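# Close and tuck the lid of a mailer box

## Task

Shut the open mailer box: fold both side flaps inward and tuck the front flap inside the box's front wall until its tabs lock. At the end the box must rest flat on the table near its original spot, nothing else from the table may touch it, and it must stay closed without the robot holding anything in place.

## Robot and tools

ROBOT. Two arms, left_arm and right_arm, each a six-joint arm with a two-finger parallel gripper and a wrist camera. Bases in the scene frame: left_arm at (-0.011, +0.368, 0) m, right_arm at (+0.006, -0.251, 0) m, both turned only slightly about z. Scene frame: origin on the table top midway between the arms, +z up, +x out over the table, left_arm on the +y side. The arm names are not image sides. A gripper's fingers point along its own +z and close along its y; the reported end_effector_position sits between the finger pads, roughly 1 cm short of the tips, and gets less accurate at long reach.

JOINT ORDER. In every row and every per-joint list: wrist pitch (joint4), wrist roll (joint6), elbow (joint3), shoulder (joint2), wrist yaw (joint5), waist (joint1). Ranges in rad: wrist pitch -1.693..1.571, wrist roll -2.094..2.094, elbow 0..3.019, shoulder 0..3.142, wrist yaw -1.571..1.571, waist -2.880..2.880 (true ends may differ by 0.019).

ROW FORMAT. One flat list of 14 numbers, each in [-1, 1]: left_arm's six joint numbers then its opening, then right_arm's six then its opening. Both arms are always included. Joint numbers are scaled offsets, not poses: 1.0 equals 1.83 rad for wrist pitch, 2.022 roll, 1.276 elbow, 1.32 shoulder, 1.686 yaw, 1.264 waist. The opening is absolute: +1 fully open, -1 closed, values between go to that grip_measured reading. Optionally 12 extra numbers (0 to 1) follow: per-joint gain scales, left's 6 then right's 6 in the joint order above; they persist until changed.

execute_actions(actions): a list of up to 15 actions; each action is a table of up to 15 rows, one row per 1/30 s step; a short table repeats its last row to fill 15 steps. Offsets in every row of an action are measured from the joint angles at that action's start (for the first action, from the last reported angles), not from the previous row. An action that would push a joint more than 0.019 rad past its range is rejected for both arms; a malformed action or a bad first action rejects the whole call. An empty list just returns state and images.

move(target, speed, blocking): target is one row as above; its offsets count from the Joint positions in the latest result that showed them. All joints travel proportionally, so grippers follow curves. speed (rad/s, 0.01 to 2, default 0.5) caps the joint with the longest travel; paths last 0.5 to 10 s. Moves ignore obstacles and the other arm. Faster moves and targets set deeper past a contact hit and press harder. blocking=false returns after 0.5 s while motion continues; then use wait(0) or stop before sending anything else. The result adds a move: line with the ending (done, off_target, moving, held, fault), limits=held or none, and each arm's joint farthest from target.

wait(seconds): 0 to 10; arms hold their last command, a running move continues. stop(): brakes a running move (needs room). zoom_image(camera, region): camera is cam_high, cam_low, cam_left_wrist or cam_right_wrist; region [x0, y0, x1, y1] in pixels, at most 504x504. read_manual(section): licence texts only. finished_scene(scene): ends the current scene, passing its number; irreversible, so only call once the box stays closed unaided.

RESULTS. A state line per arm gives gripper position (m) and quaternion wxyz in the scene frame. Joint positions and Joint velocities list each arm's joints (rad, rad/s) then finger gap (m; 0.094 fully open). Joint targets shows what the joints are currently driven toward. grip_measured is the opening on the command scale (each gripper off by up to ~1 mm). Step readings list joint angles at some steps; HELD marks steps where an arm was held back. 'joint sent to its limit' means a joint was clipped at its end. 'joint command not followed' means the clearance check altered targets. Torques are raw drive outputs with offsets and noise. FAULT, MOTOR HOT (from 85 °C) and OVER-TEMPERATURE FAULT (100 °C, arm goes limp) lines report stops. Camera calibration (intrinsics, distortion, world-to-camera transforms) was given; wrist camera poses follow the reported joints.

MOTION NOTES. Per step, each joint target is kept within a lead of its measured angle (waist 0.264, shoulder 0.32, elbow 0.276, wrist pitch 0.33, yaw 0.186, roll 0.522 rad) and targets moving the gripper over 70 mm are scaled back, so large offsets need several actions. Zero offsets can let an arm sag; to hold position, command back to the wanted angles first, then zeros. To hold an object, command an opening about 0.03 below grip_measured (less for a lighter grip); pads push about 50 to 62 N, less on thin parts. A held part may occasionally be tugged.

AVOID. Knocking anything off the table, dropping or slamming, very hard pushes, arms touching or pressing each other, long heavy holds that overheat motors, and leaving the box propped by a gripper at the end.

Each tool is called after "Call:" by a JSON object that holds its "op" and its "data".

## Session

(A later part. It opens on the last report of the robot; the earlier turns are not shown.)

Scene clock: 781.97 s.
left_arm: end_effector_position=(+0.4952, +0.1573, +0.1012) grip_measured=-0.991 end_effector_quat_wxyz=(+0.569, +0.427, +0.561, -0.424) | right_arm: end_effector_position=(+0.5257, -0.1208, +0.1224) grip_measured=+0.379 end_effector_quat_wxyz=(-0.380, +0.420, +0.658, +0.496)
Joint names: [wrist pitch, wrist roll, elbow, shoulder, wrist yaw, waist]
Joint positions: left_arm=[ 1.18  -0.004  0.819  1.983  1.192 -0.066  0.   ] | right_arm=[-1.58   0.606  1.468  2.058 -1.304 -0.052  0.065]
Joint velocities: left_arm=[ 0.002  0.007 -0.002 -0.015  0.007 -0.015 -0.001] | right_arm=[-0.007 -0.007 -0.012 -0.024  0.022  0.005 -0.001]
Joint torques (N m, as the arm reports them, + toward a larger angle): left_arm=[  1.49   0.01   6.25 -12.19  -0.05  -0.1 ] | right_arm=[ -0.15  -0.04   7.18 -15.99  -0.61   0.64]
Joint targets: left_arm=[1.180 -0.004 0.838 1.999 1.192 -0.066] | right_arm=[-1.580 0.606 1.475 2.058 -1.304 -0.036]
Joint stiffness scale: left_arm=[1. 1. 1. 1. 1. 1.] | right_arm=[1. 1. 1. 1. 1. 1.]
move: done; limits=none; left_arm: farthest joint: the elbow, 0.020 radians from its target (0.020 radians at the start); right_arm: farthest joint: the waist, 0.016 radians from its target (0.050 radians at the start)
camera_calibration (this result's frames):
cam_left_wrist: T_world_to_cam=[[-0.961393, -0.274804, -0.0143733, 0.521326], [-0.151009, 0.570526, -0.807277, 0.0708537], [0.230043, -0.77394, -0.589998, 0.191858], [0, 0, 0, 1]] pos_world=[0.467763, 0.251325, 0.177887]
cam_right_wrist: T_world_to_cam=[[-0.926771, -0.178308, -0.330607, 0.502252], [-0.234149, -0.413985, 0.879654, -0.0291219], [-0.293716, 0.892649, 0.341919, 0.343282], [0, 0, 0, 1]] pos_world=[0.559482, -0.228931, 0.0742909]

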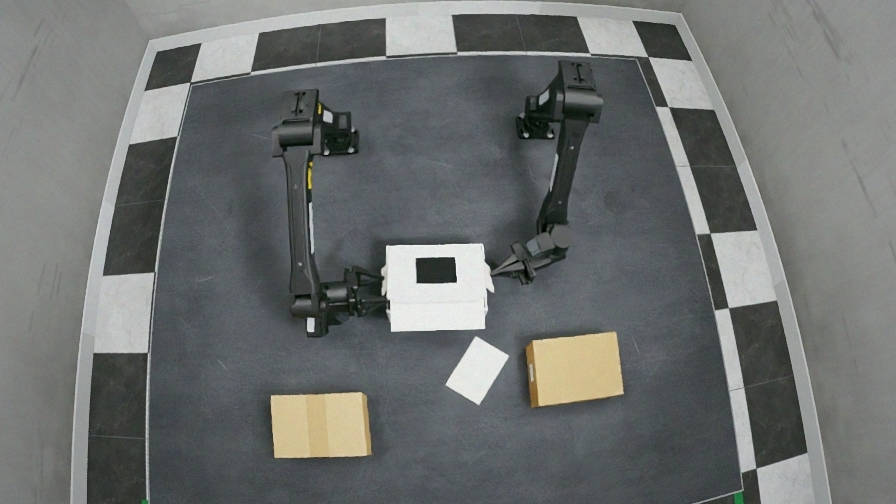

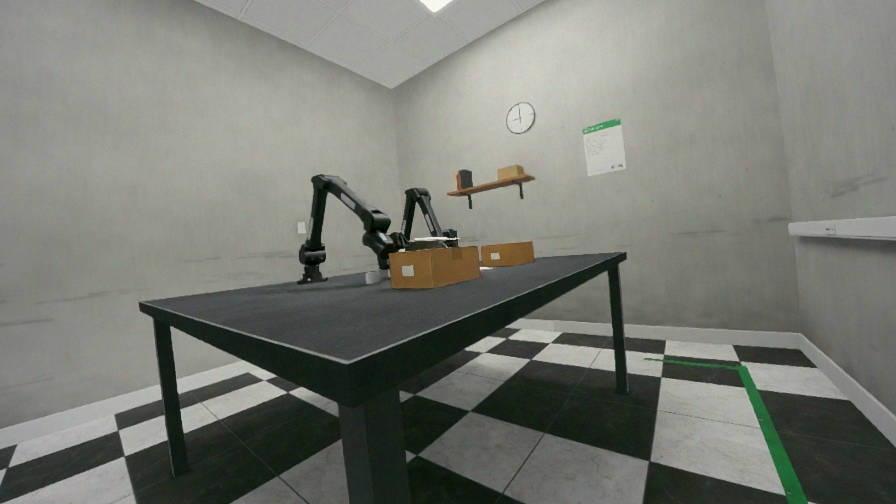

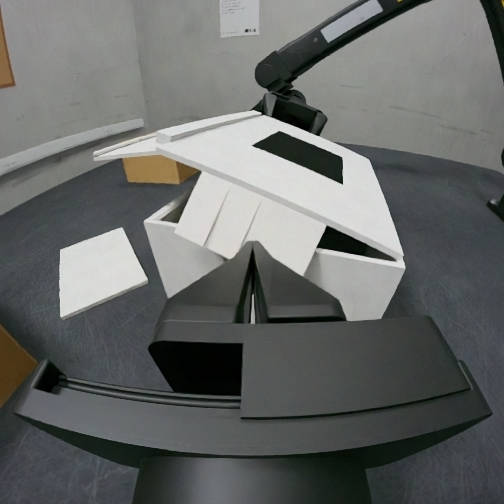

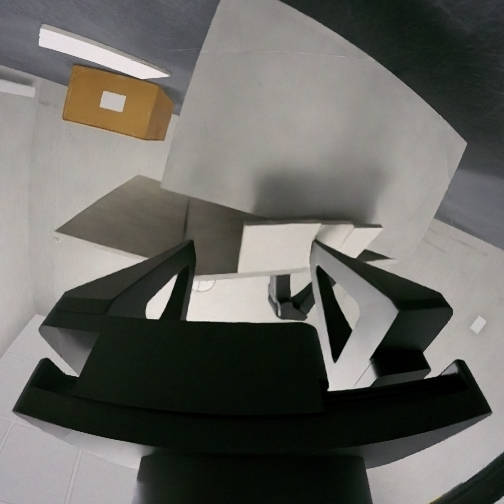

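Call:
{"op": "move", "data": {"target": [-0.027,0,-0.012,-0.068,-0.012,-0.03,-1, -0.024,-0.135,-0.02,-0.06,0,0.035,0.38], "speed": 0.1}}

Call:
{"op": "zoom_image", "data": {"camera": "cam_high", "region": [320, 230, 530, 350]}}

Scene clock: 802.27 s.
left_arm: end_effector_position=(+0.4927, +0.1548, +0.1210) grip_measured=-0.991 end_effector_quat_wxyz=(+0.572, +0.424, +0.563, -0.420) | right_arm: end_effector_position=(+0.5143, -0.1164, +0.1508) grip_measured=+0.379 end_effector_quat_wxyz=(-0.310, +0.325, +0.710, +0.542)
Joint names: [wrist pitch, wrist roll, elbow, shoulder, wrist yaw, waist]
Joint positions: left_arm=[ 1.138 -0.004  0.803  1.923  1.172 -0.073  0.   ] | right_arm=[-1.61   0.347  1.446  1.991 -1.303 -0.045  0.065]
Joint velocities: left_arm=[-0.002  0.037 -0.002 -0.015 -0.022 -0.015 -0.   ] | right_arm=[ 0.012  0.007  0.002 -0.005 -0.007 -0.005  0.001]
Joint torques (N m, as the arm reports them, + toward a larger angle): left_arm=[  1.15   0.02   5.   -15.52  -0.07  -2.5 ] | right_arm=[ -0.76  -0.24   6.81 -15.76  -0.7    2.06]
Joint targets: left_arm=[1.130 -0.004 0.803 1.893 1.172 -0.104] | right_arm=[-1.624 0.333 1.443 1.979 -1.304 -0.008]
Joint stiffness scale: left_arm=[1. 1. 1. 1. 1. 1.] | right_arm=[1. 1. 1. 1. 1. 1.]
move: off_target (left_arm, right_arm); limits=none; left_arm: farthest joint: the waist, 0.030 radians from its target (0.038 radians at the start); right_arm: farthest joint: the waist, 0.037 radians from its target (0.045 radians at the start)
camera_calibration (this result's frames):
cam_left_wrist: T_world_to_cam=[[-0.957927, -0.286525, -0.0167249, 0.518949], [-0.155839, 0.568175, -0.808017, 0.0907225], [0.24102, -0.771414, -0.588922, 0.196281], [0, 0, 0, 1]] pos_world=[0.463945, 0.24856, 0.197579]
cam_right_wrist: T_world_to_cam=[[-0.793492, -0.224873, -0.565511, 0.46337], [-0.428838, -0.452735, 0.781748, 0.0554053], [-0.431821, 0.862823, 0.262807, 0.405834], [0, 0, 0, 1]] pos_world=[0.566688, -0.220879, 0.112072]

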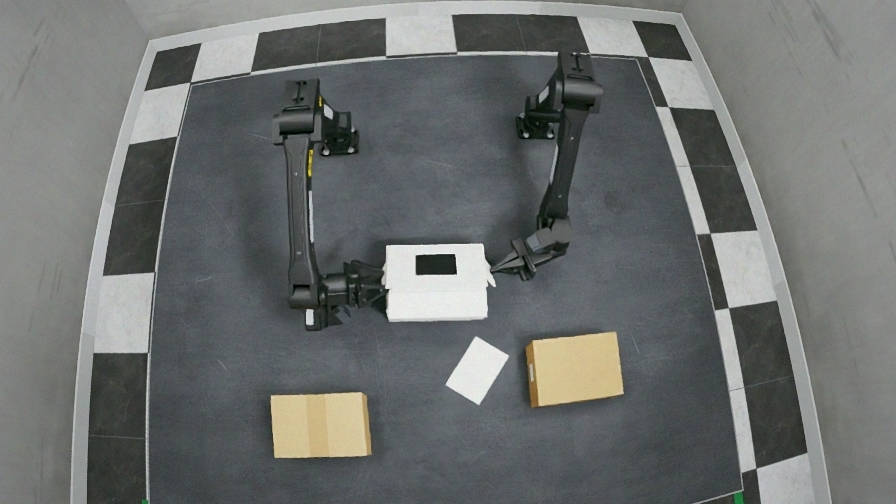

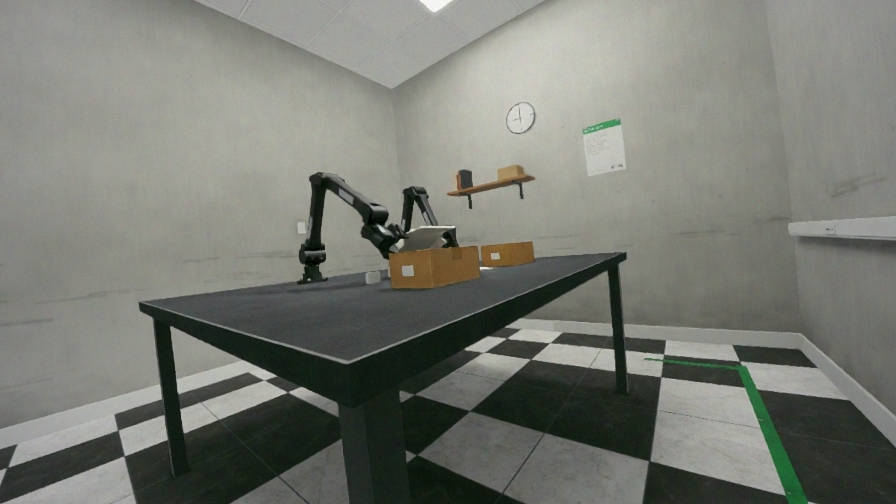

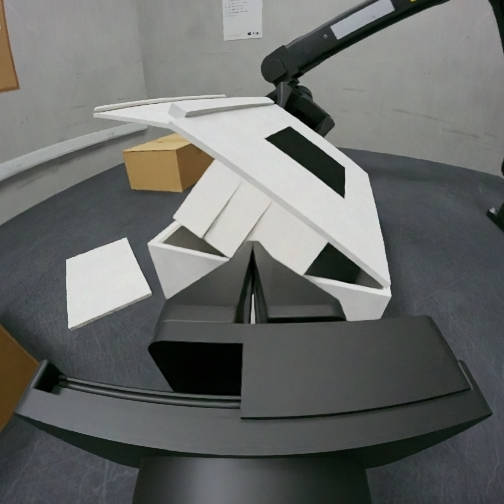

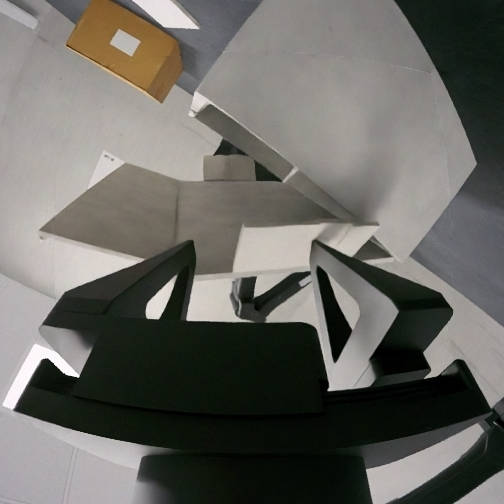

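Region (320, 230, 530, 350) of cam_high's 896x504 image, scaled by 2.400, with more detail than that image has; it fills the top 288 rows of this view, and the rest is white.

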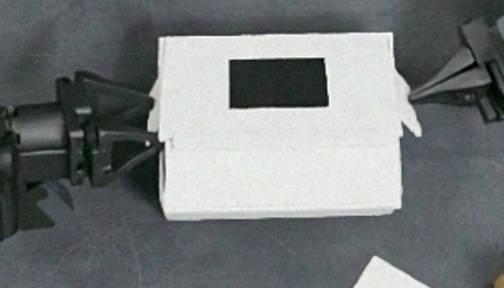

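Call:
{"op": "move", "data": {"target": [-0.027,0,-0.026,-0.078,-0.008,-0.028,-1, -0.018,-0.125,-0.042,-0.066,0,0.032,0.38], "speed": 0.1}}

Call:
{"op": "zoom_image", "data": {"camera": "cam_high", "region": [320, 230, 530, 350]}}

Scene clock: 817.67 s.
left_arm: end_effector_position=(+0.4816, +0.1539, +0.1400) grip_measured=-0.991 end_effector_quat_wxyz=(+0.572, +0.421, +0.566, -0.419) | right_arm: end_effector_position=(+0.4948, -0.1144, +0.1742) grip_measured=+0.379 end_effector_quat_wxyz=(-0.241, +0.236, +0.745, +0.575)
Joint names: [wrist pitch, wrist roll, elbow, shoulder, wrist yaw, waist]
Joint positions: left_arm=[ 1.095 -0.004  0.767  1.85   1.16  -0.079  0.   ] | right_arm=[-1.629  0.109  1.395  1.915 -1.302 -0.043  0.065]
Joint velocities: left_arm=[-0.002 -0.081  0.002 -0.024 -0.022 -0.015 -0.   ] | right_arm=[ 0.002 -0.037 -0.007 -0.005 -0.051 -0.005 -0.001]
Joint torques (N m, as the arm reports them, + toward a larger angle): left_arm=[  1.2    0.01   5.43 -15.    -0.09  -2.5 ] | right_arm=[ -0.81  -0.25   6.78 -15.04  -0.71   2.17]
Joint targets: left_arm=[1.088 -0.004 0.770 1.820 1.159 -0.109] | right_arm=[-1.643 0.094 1.392 1.904 -1.303 -0.005]
Joint stiffness scale: left_arm=[1. 1. 1. 1. 1. 1.] | right_arm=[1. 1. 1. 1. 1. 1.]
move: off_target (left_arm, right_arm); limits=none; left_arm: farthest joint: the shoulder, 0.030 radians from its target (0.103 radians at the start); right_arm: farthest joint: the waist, 0.039 radians from its target (0.041 radians at the start)
camera_calibration (this result's frames):
cam_left_wrist: T_world_to_cam=[[-0.956125, -0.292725, -0.0117404, 0.507765], [-0.163824, 0.56746, -0.806939, 0.108694], [0.242873, -0.769611, -0.590518, 0.208472], [0, 0, 0, 1]] pos_world=[0.452661, 0.247398, 0.216777]
cam_right_wrist: T_world_to_cam=[[-0.624492, -0.251023, -0.739593, 0.405311], [-0.573898, -0.494819, 0.652529, 0.119085], [-0.529764, 0.83195, 0.164949, 0.451421], [0, 0, 0, 1]] pos_world=[0.560603, -0.214892, 0.147597]

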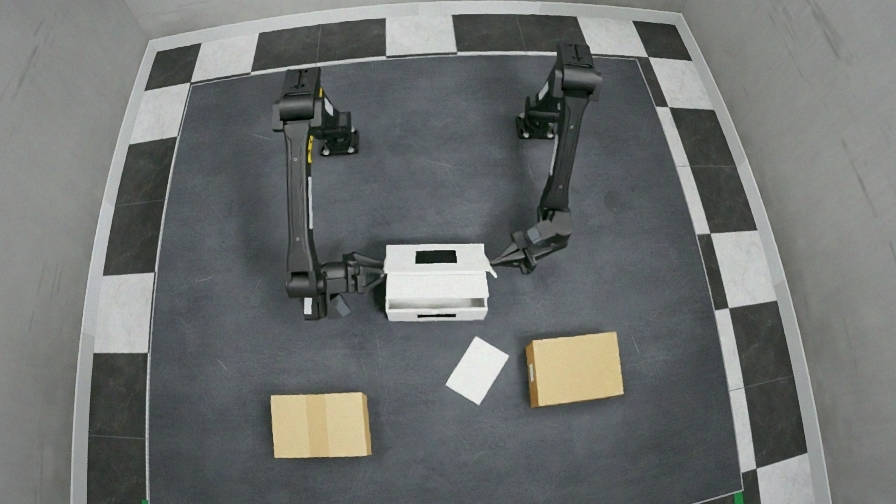

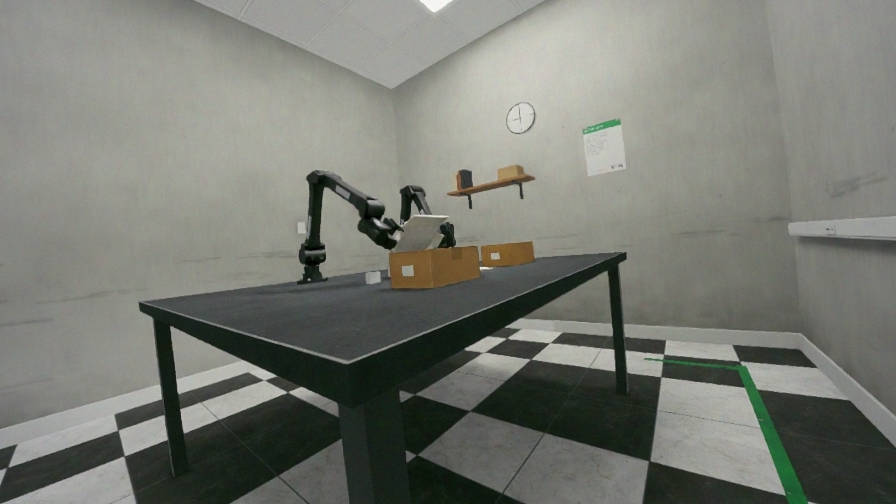

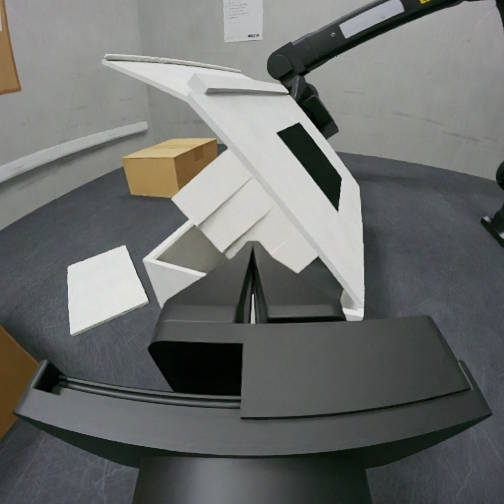

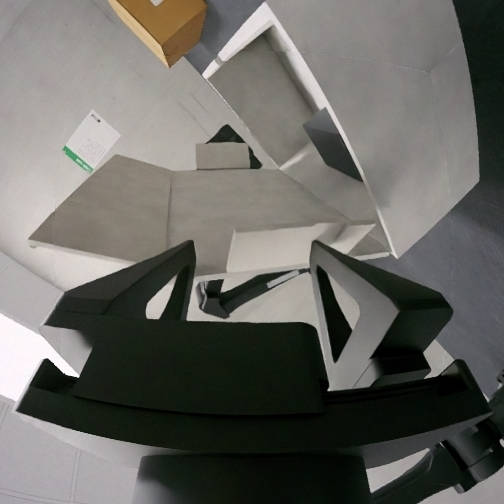

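Region (320, 230, 530, 350) of cam_high's 896x504 image, scaled by 2.400, with more detail than that image has; it fills the top 288 rows of this view, and the rest is white.

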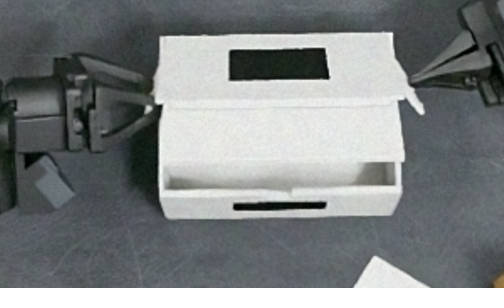

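Call:
{"op": "move", "data": {"target": [0.008,0,0.04,0.032,-0.03,-0.07,-1, 0,-0.04,0.037,0.022,0,0.06,0.38], "speed": 0.04}}

Call:
{"op": "zoom_image", "data": {"camera": "cam_high", "region": [320, 230, 530, 350]}}

Scene clock: 831.47 s.
left_arm: end_effector_position=(+0.4860, +0.1351, +0.1367) grip_measured=-0.991 end_effector_quat_wxyz=(+0.574, +0.418, +0.568, -0.416) | right_arm: end_effector_position=(+0.4962, -0.1078, +0.1718) grip_measured=+0.379 end_effector_quat_wxyz=(-0.231, +0.211, +0.753, +0.579)
Joint names: [wrist pitch, wrist roll, elbow, shoulder, wrist yaw, waist]
Joint positions: left_arm=[ 1.097 -0.004  0.783  1.868  1.109 -0.121  0.   ] | right_arm=[-1.629  0.057  1.406  1.926 -1.3   -0.029  0.065]
Joint velocities: left_arm=[-0.007 -0.095  0.002 -0.005 -0.11  -0.005  0.001] | right_arm=[-0.002  0.007  0.002 -0.015  0.007  0.005 -0.   ]
Joint torques (N m, as the arm reports them, + toward a larger angle): left_arm=[  2.13   0.02   8.24 -10.93   0.    -3.87] | right_arm=[ -0.28  -0.42   9.98 -13.28  -0.79   3.94]
Joint targets: left_arm=[1.109 -0.004 0.819 1.893 1.110 -0.168] | right_arm=[-1.629 0.028 1.442 1.944 -1.302 0.033]
Joint stiffness scale: left_arm=[1. 1. 1. 1. 1. 1.] | right_arm=[1. 1. 1. 1. 1. 1.]
move: off_target (left_arm, right_arm); limits=none; left_arm: farthest joint: the waist, 0.046 radians from its target (0.088 radians at the start); right_arm: farthest joint: the waist, 0.062 radians from its target (0.076 radians at the start)
camera_calibration (this result's frames):
cam_left_wrist: T_world_to_cam=[[-0.953292, -0.301833, -0.0114753, 0.506243], [-0.169291, 0.565368, -0.807279, 0.120445], [0.250151, -0.76763, -0.590059, 0.187108], [0, 0, 0, 1]] pos_world=[0.456182, 0.228335, 0.213446]
cam_right_wrist: T_world_to_cam=[[-0.579601, -0.264936, -0.770631, 0.387635], [-0.592338, -0.51248, 0.621691, 0.137362], [-0.559641, 0.816807, 0.140102, 0.464566], [0, 0, 0, 1]] pos_world=[0.566028, -0.206366, 0.14824]

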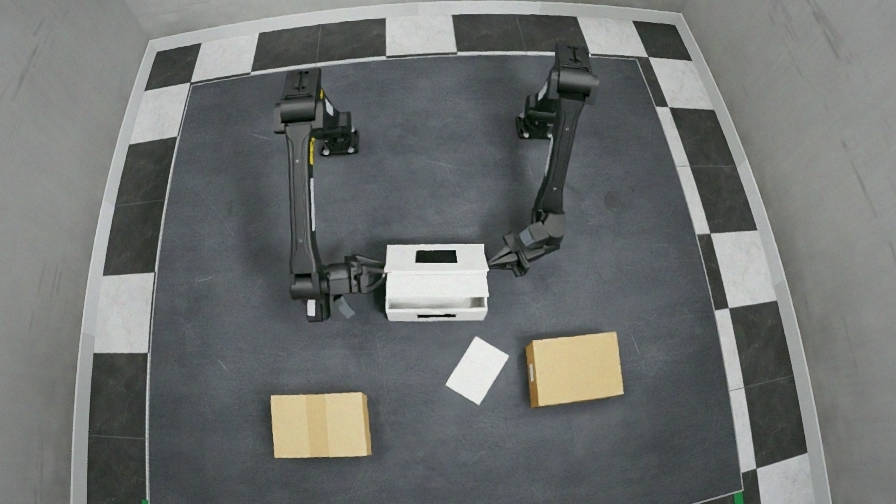

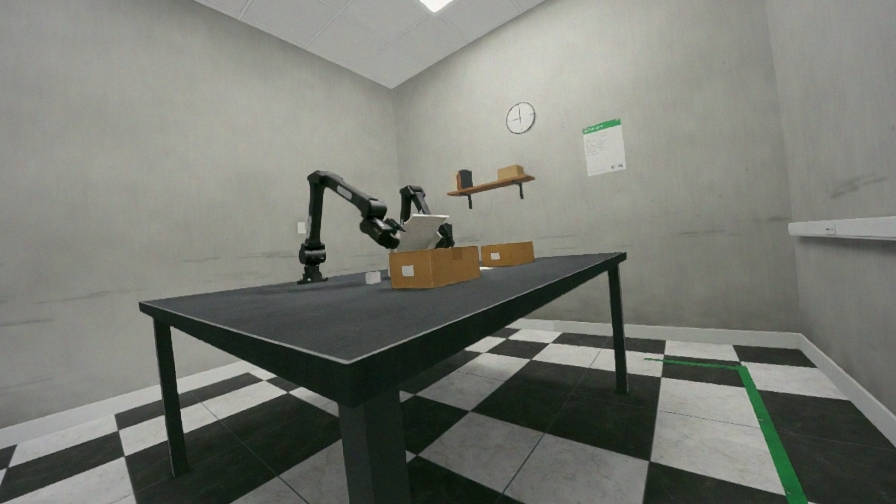

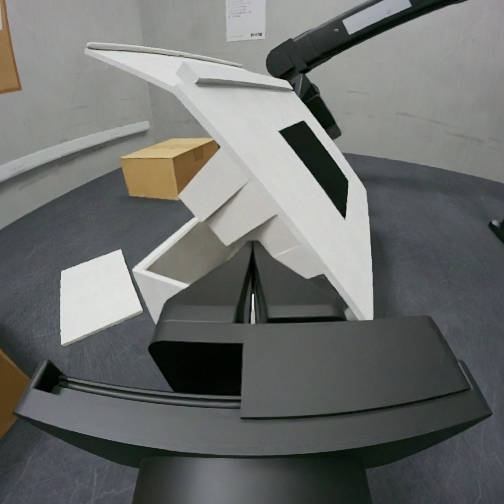

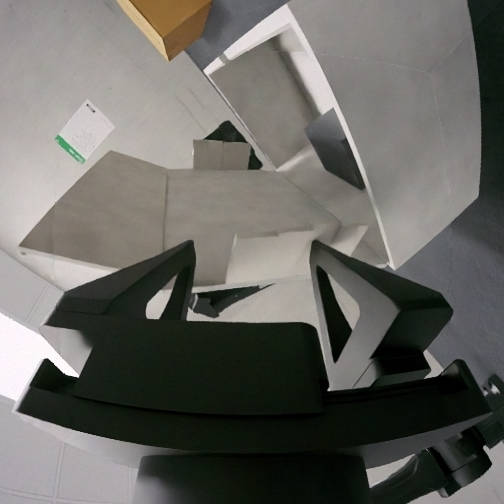

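Region (320, 230, 530, 350) of cam_high's 896x504 image, scaled by 2.400, with more detail than that image has; it fills the top 288 rows of this view, and the rest is white.

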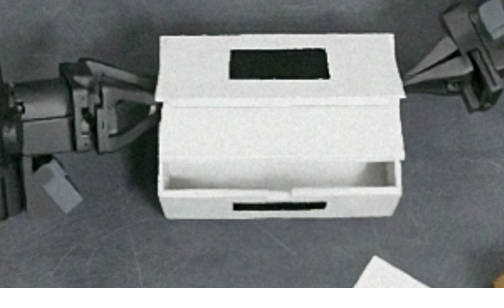

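Call:
{"op": "move", "data": {"target": [0.006,0,0.028,0.019,-0.015,-0.06,-1, 0,-0.1,0.045,0.028,0,0.075,0.38], "speed": 0.06}}

Scene clock: 846.00 s.
left_arm: end_effector_position=(+0.4741, +0.1011, +0.1363) grip_measured=-0.992 end_effector_quat_wxyz=(+0.565, +0.430, +0.559, -0.429) | right_arm: end_effector_position=(+0.4888, -0.0652, +0.1666) grip_measured=+0.379 end_effector_quat_wxyz=(-0.201, +0.104, +0.776, +0.589)
Joint names: [wrist pitch, wrist roll, elbow, shoulder, wrist yaw, waist]
Joint positions: left_arm=[ 1.097 -0.004  0.787  1.871  1.081 -0.192  0.   ] | right_arm=[-1.629 -0.134  1.428  1.949 -1.298  0.059  0.065]
Joint velocities: left_arm=[ 0.017 -0.037 -0.002  0.005  0.007  0.005 -0.001] | right_arm=[-0.002  0.051  0.002  0.015 -0.037 -0.015  0.001]
Joint torques (N m, as the arm reports them, + toward a larger angle): left_arm=[  2.06   0.02   7.92 -11.25   0.05  -0.4 ] | right_arm=[ -0.29  -0.26   9.86 -13.8   -0.78   0.11]
Joint targets: left_arm=[1.108 -0.004 0.819 1.893 1.083 -0.197] | right_arm=[-1.629 -0.145 1.463 1.963 -1.300 0.066]
Joint stiffness scale: left_arm=[1. 1. 1. 1. 1. 1.] | right_arm=[1. 1. 1. 1. 1. 1.]
move: off_target (left_arm, right_arm); limits=none; left_arm: farthest joint: the elbow, 0.032 radians from its target (0.036 radians at the start); right_arm: farthest joint: the elbow, 0.036 radians from its target (0.058 radians at the start)
camera_calibration (this result's frames):
cam_left_wrist: T_world_to_cam=[[-0.965509, -0.260107, -0.0116567, 0.486183], [-0.144307, 0.571856, -0.807562, 0.1248], [0.216718, -0.778026, -0.589668, 0.180646], [0, 0, 0, 1]] pos_world=[0.448275, 0.195639, 0.212973]
cam_right_wrist: T_world_to_cam=[[-0.391819, -0.307744, -0.867048, 0.312083], [-0.620719, -0.607189, 0.496014, 0.186614], [-0.679107, 0.73254, 0.0468855, 0.494763], [0, 0, 0, 1]] pos_world=[0.574111, -0.153082, 0.15483]

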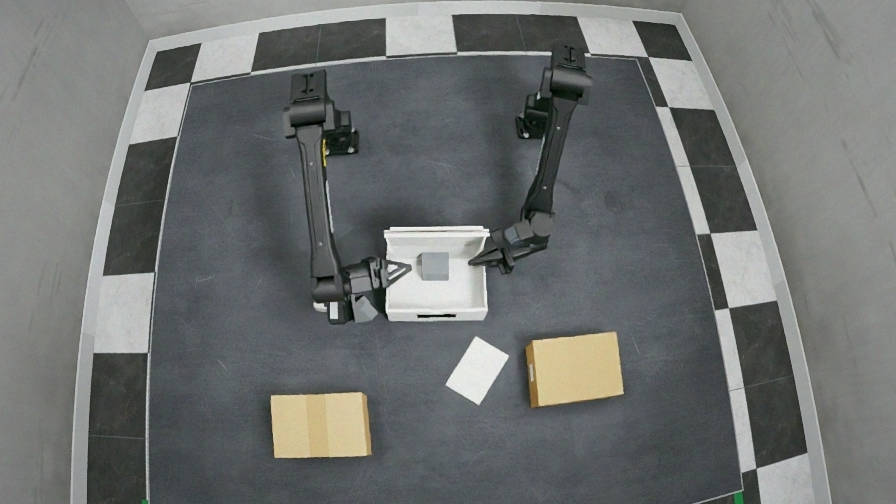

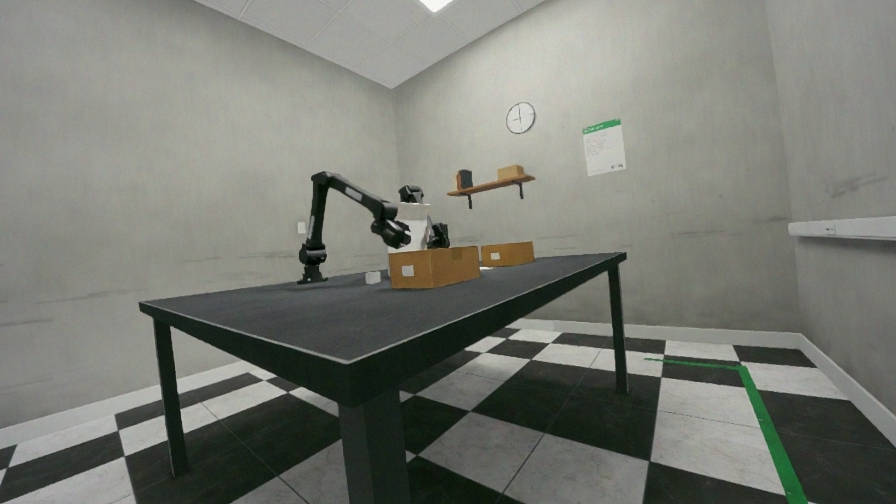

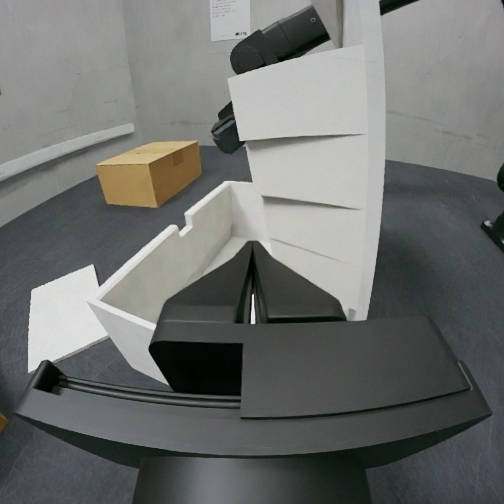

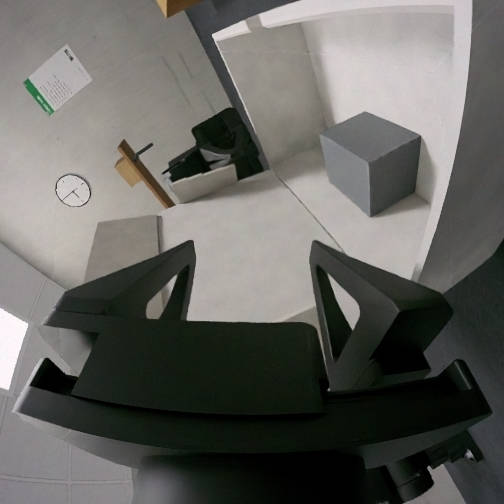

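Call:
{"op": "move", "data": {"target": [0,0,0.02,0,0.05,0.18,-1, 0,0.2,0.025,0,0,-0.17,0.38], "speed": 0.3}}

Call:
{"op": "zoom_image", "data": {"camera": "cam_high", "region": [320, 210, 530, 330]}}

Scene clock: 862.50 s.
left_arm: end_effector_position=(+0.5093, +0.2109, +0.1362) grip_measured=-0.992 end_effector_quat_wxyz=(+0.595, +0.388, +0.589, -0.386) | right_arm: end_effector_position=(+0.5167, -0.1684, +0.1666) grip_measured=+0.379 end_effector_quat_wxyz=(-0.255, +0.329, +0.710, +0.568)
Joint names: [wrist pitch, wrist roll, elbow, shoulder, wrist yaw, waist]
Joint positions: left_arm=[ 1.097 -0.004  0.787  1.871  1.161  0.034  0.   ] | right_arm=[-1.629  0.259  1.428  1.949 -1.298 -0.148  0.065]
Joint velocities: left_arm=[ 0.012 -0.037  0.002 -0.024  0.051  0.005 -0.   ] | right_arm=[-0.002  0.051  0.002  0.005  0.051  0.005 -0.   ]
Joint torques (N m, as the arm reports them, + toward a larger angle): left_arm=[  1.51   0.02   7.37 -12.96   0.15  -0.05] | right_arm=[ -0.33   0.09   9.64 -14.58  -0.67  -0.58]
Joint targets: left_arm=[1.097 -0.004 0.812 1.871 1.165 0.035] | right_arm=[-1.629 0.271 1.459 1.949 -1.298 -0.156]
Joint stiffness scale: left_arm=[1. 1. 1. 1. 1. 1.] | right_arm=[1. 1. 1. 1. 1. 1.]
move: off_target (left_arm, right_arm); limits=none; left_arm: farthest joint: the elbow, 0.026 radians from its target (0.026 radians at the start); right_arm: farthest joint: the elbow, 0.032 radians from its target (0.032 radians at the start)
camera_calibration (this result's frames):
cam_left_wrist: T_world_to_cam=[[-0.9172, -0.398244, -0.0120942, 0.553313], [-0.226204, 0.545482, -0.80702, 0.114157], [0.327988, -0.737463, -0.5904, 0.193235], [0, 0, 0, 1]] pos_world=[0.469942, 0.300587, 0.212905]
cam_right_wrist: T_world_to_cam=[[-0.754918, -0.163259, -0.635174, 0.464607], [-0.532576, -0.412567, 0.73902, 0.0880469], [-0.382703, 0.896178, 0.224506, 0.434154], [0, 0, 0, 1]] pos_world=[0.563783, -0.276903, 0.132567]

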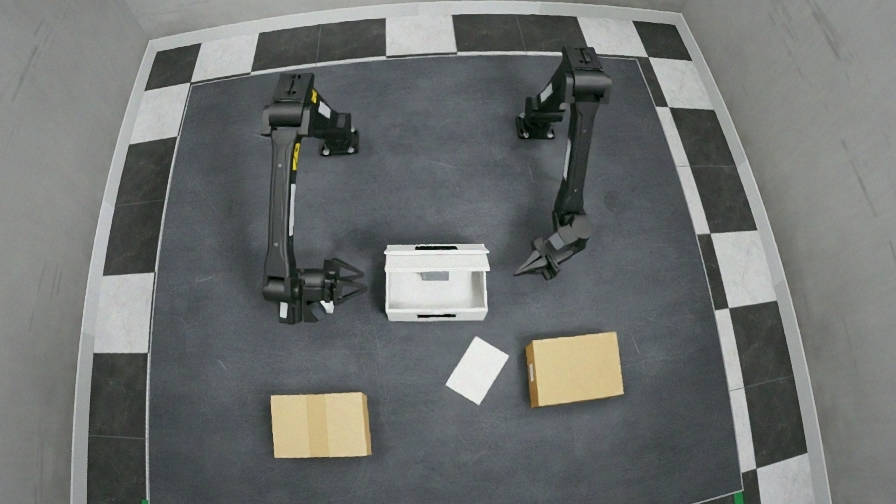

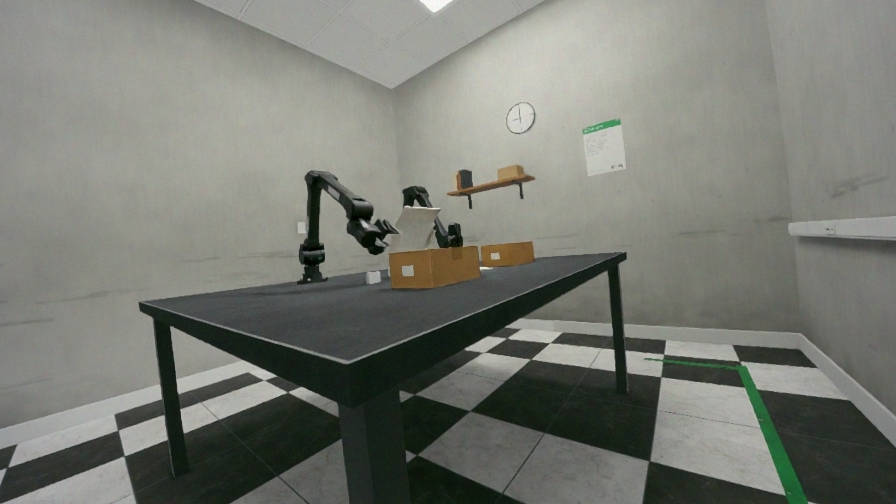

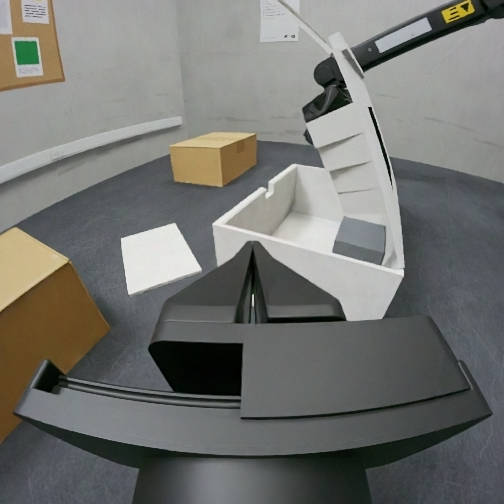

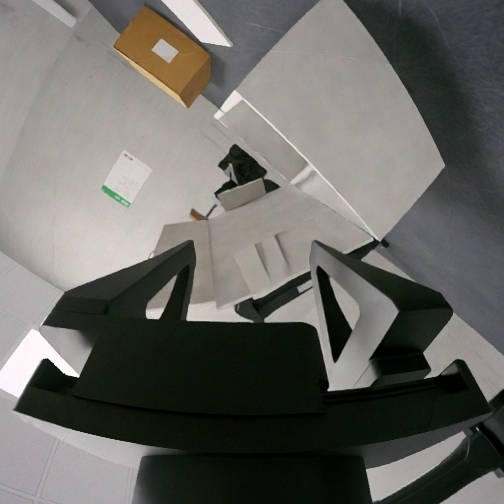

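Region (320, 210, 530, 330) of cam_high's 896x504 image, scaled by 2.400, with more detail than that image has; it fills the top 288 rows of this view, and the rest is white.

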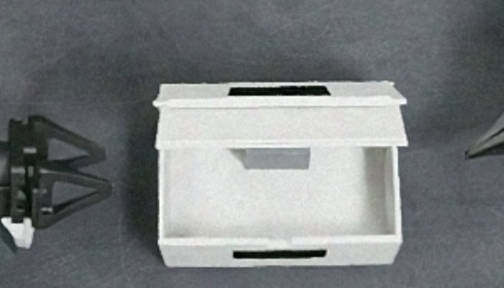

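Call:
{"op": "move", "data": {"target": [0.02,0,-0.164,-0.145,-0.028,-0.03,-0.255, 0.75,-0.128,-0.25,-0.2,-0.03,-0.05,-0.255], "speed": 0.9}}

Scene clock: 881.77 s.
left_arm: end_effector_position=(+0.4370, +0.2002, +0.1491) grip_measured=-0.257 end_effector_quat_wxyz=(+0.589, +0.380, +0.599, -0.387) | right_arm: end_effector_position=(+0.5567, -0.1992, +0.2021) grip_measured=-0.253 end_effector_quat_wxyz=(+0.330, -0.134, +0.753, +0.554)
Joint names: [wrist pitch, wrist roll, elbow, shoulder, wrist yaw, waist]
Joint positions: left_arm=[ 1.117 -0.004  0.576  1.706  1.118  0.004  0.035] | right_arm=[-0.274  0.012  1.107  1.692 -1.345 -0.197  0.035]
Joint velocities: left_arm=[-0.012 -0.051  0.007 -0.015  0.066 -0.015  0.   ] | right_arm=[ 0.002  0.007 -0.002  0.005 -0.022 -0.005  0.   ]
Joint torques (N m, as the arm reports them, + toward a larger angle): left_arm=[  2.3    0.02   4.99 -12.37  -0.22  -0.64] | right_arm=[  2.37  -0.23   8.27 -13.23  -0.73  -1.43]
Joint targets: left_arm=[1.134 -0.004 0.578 1.680 1.113 -0.004] | right_arm=[-0.256 0.000 1.108 1.685 -1.349 -0.211]
Joint stiffness scale: left_arm=[1. 1. 1. 1. 1. 1.] | right_arm=[1. 1. 1. 1. 1. 1.]
move: off_target (left_arm); limits=none; left_arm: farthest joint: the shoulder, 0.027 radians from its target (0.191 radians at the start); right_arm: farthest joint: the wrist pitch, 0.017 radians from its target (1.372 radians at the start)
camera_calibration (this result's frames):
cam_left_wrist: T_world_to_cam=[[-0.912129, -0.409761, 0.0107927, 0.479562], [-0.253291, 0.542734, -0.800802, 0.125562], [0.32228, -0.733168, -0.598832, 0.219511], [0, 0, 0, 1]] pos_world=[0.398482, 0.289298, 0.226824]
cam_right_wrist: T_world_to_cam=[[0.559756, -0.373591, -0.739664, -0.240371], [-0.818038, -0.391572, -0.42129, 0.467983], [-0.132241, 0.840893, -0.524796, 0.4701], [0, 0, 0, 1]] pos_world=[0.579543, -0.301855, 0.26607]

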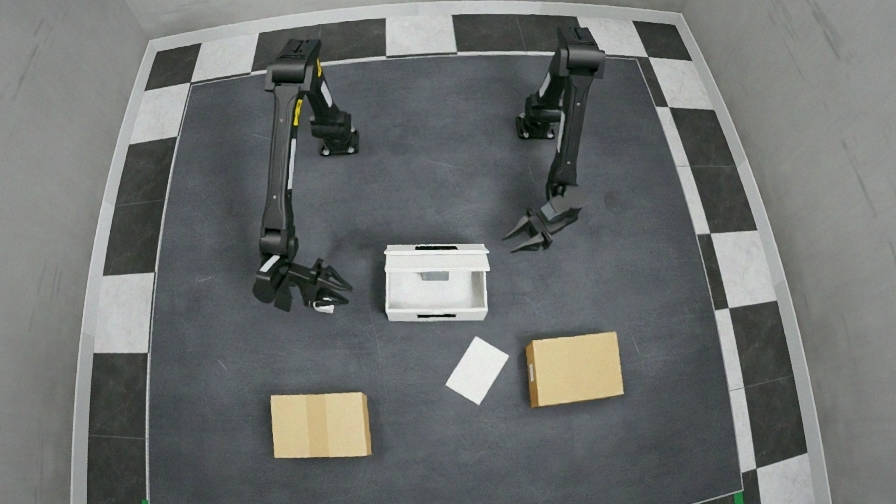

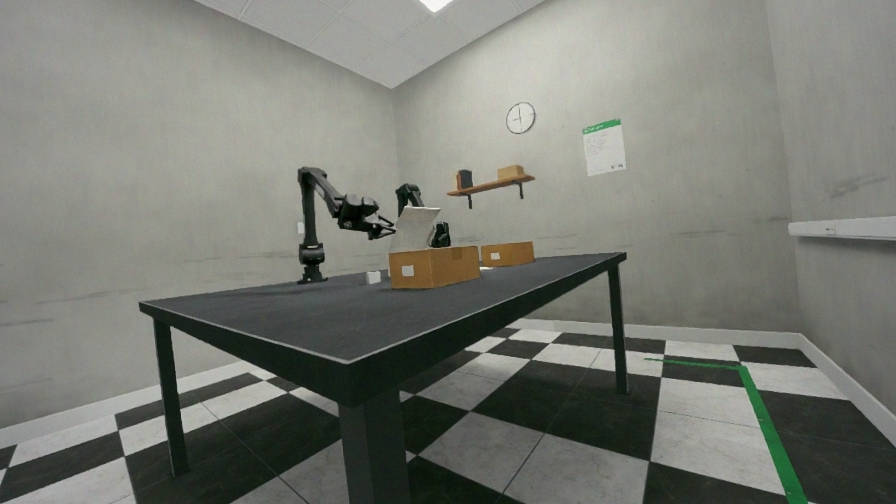

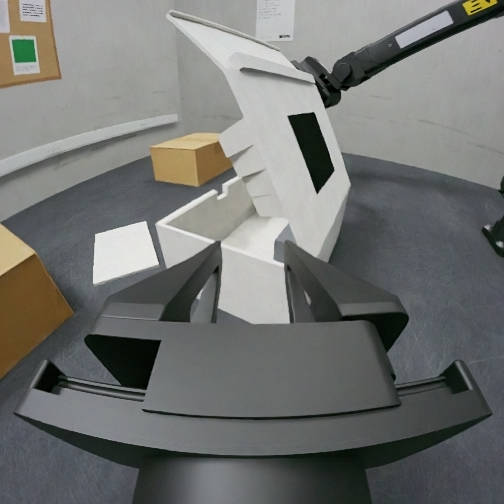

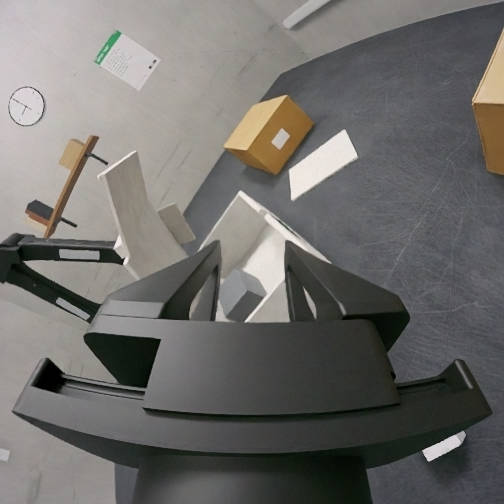

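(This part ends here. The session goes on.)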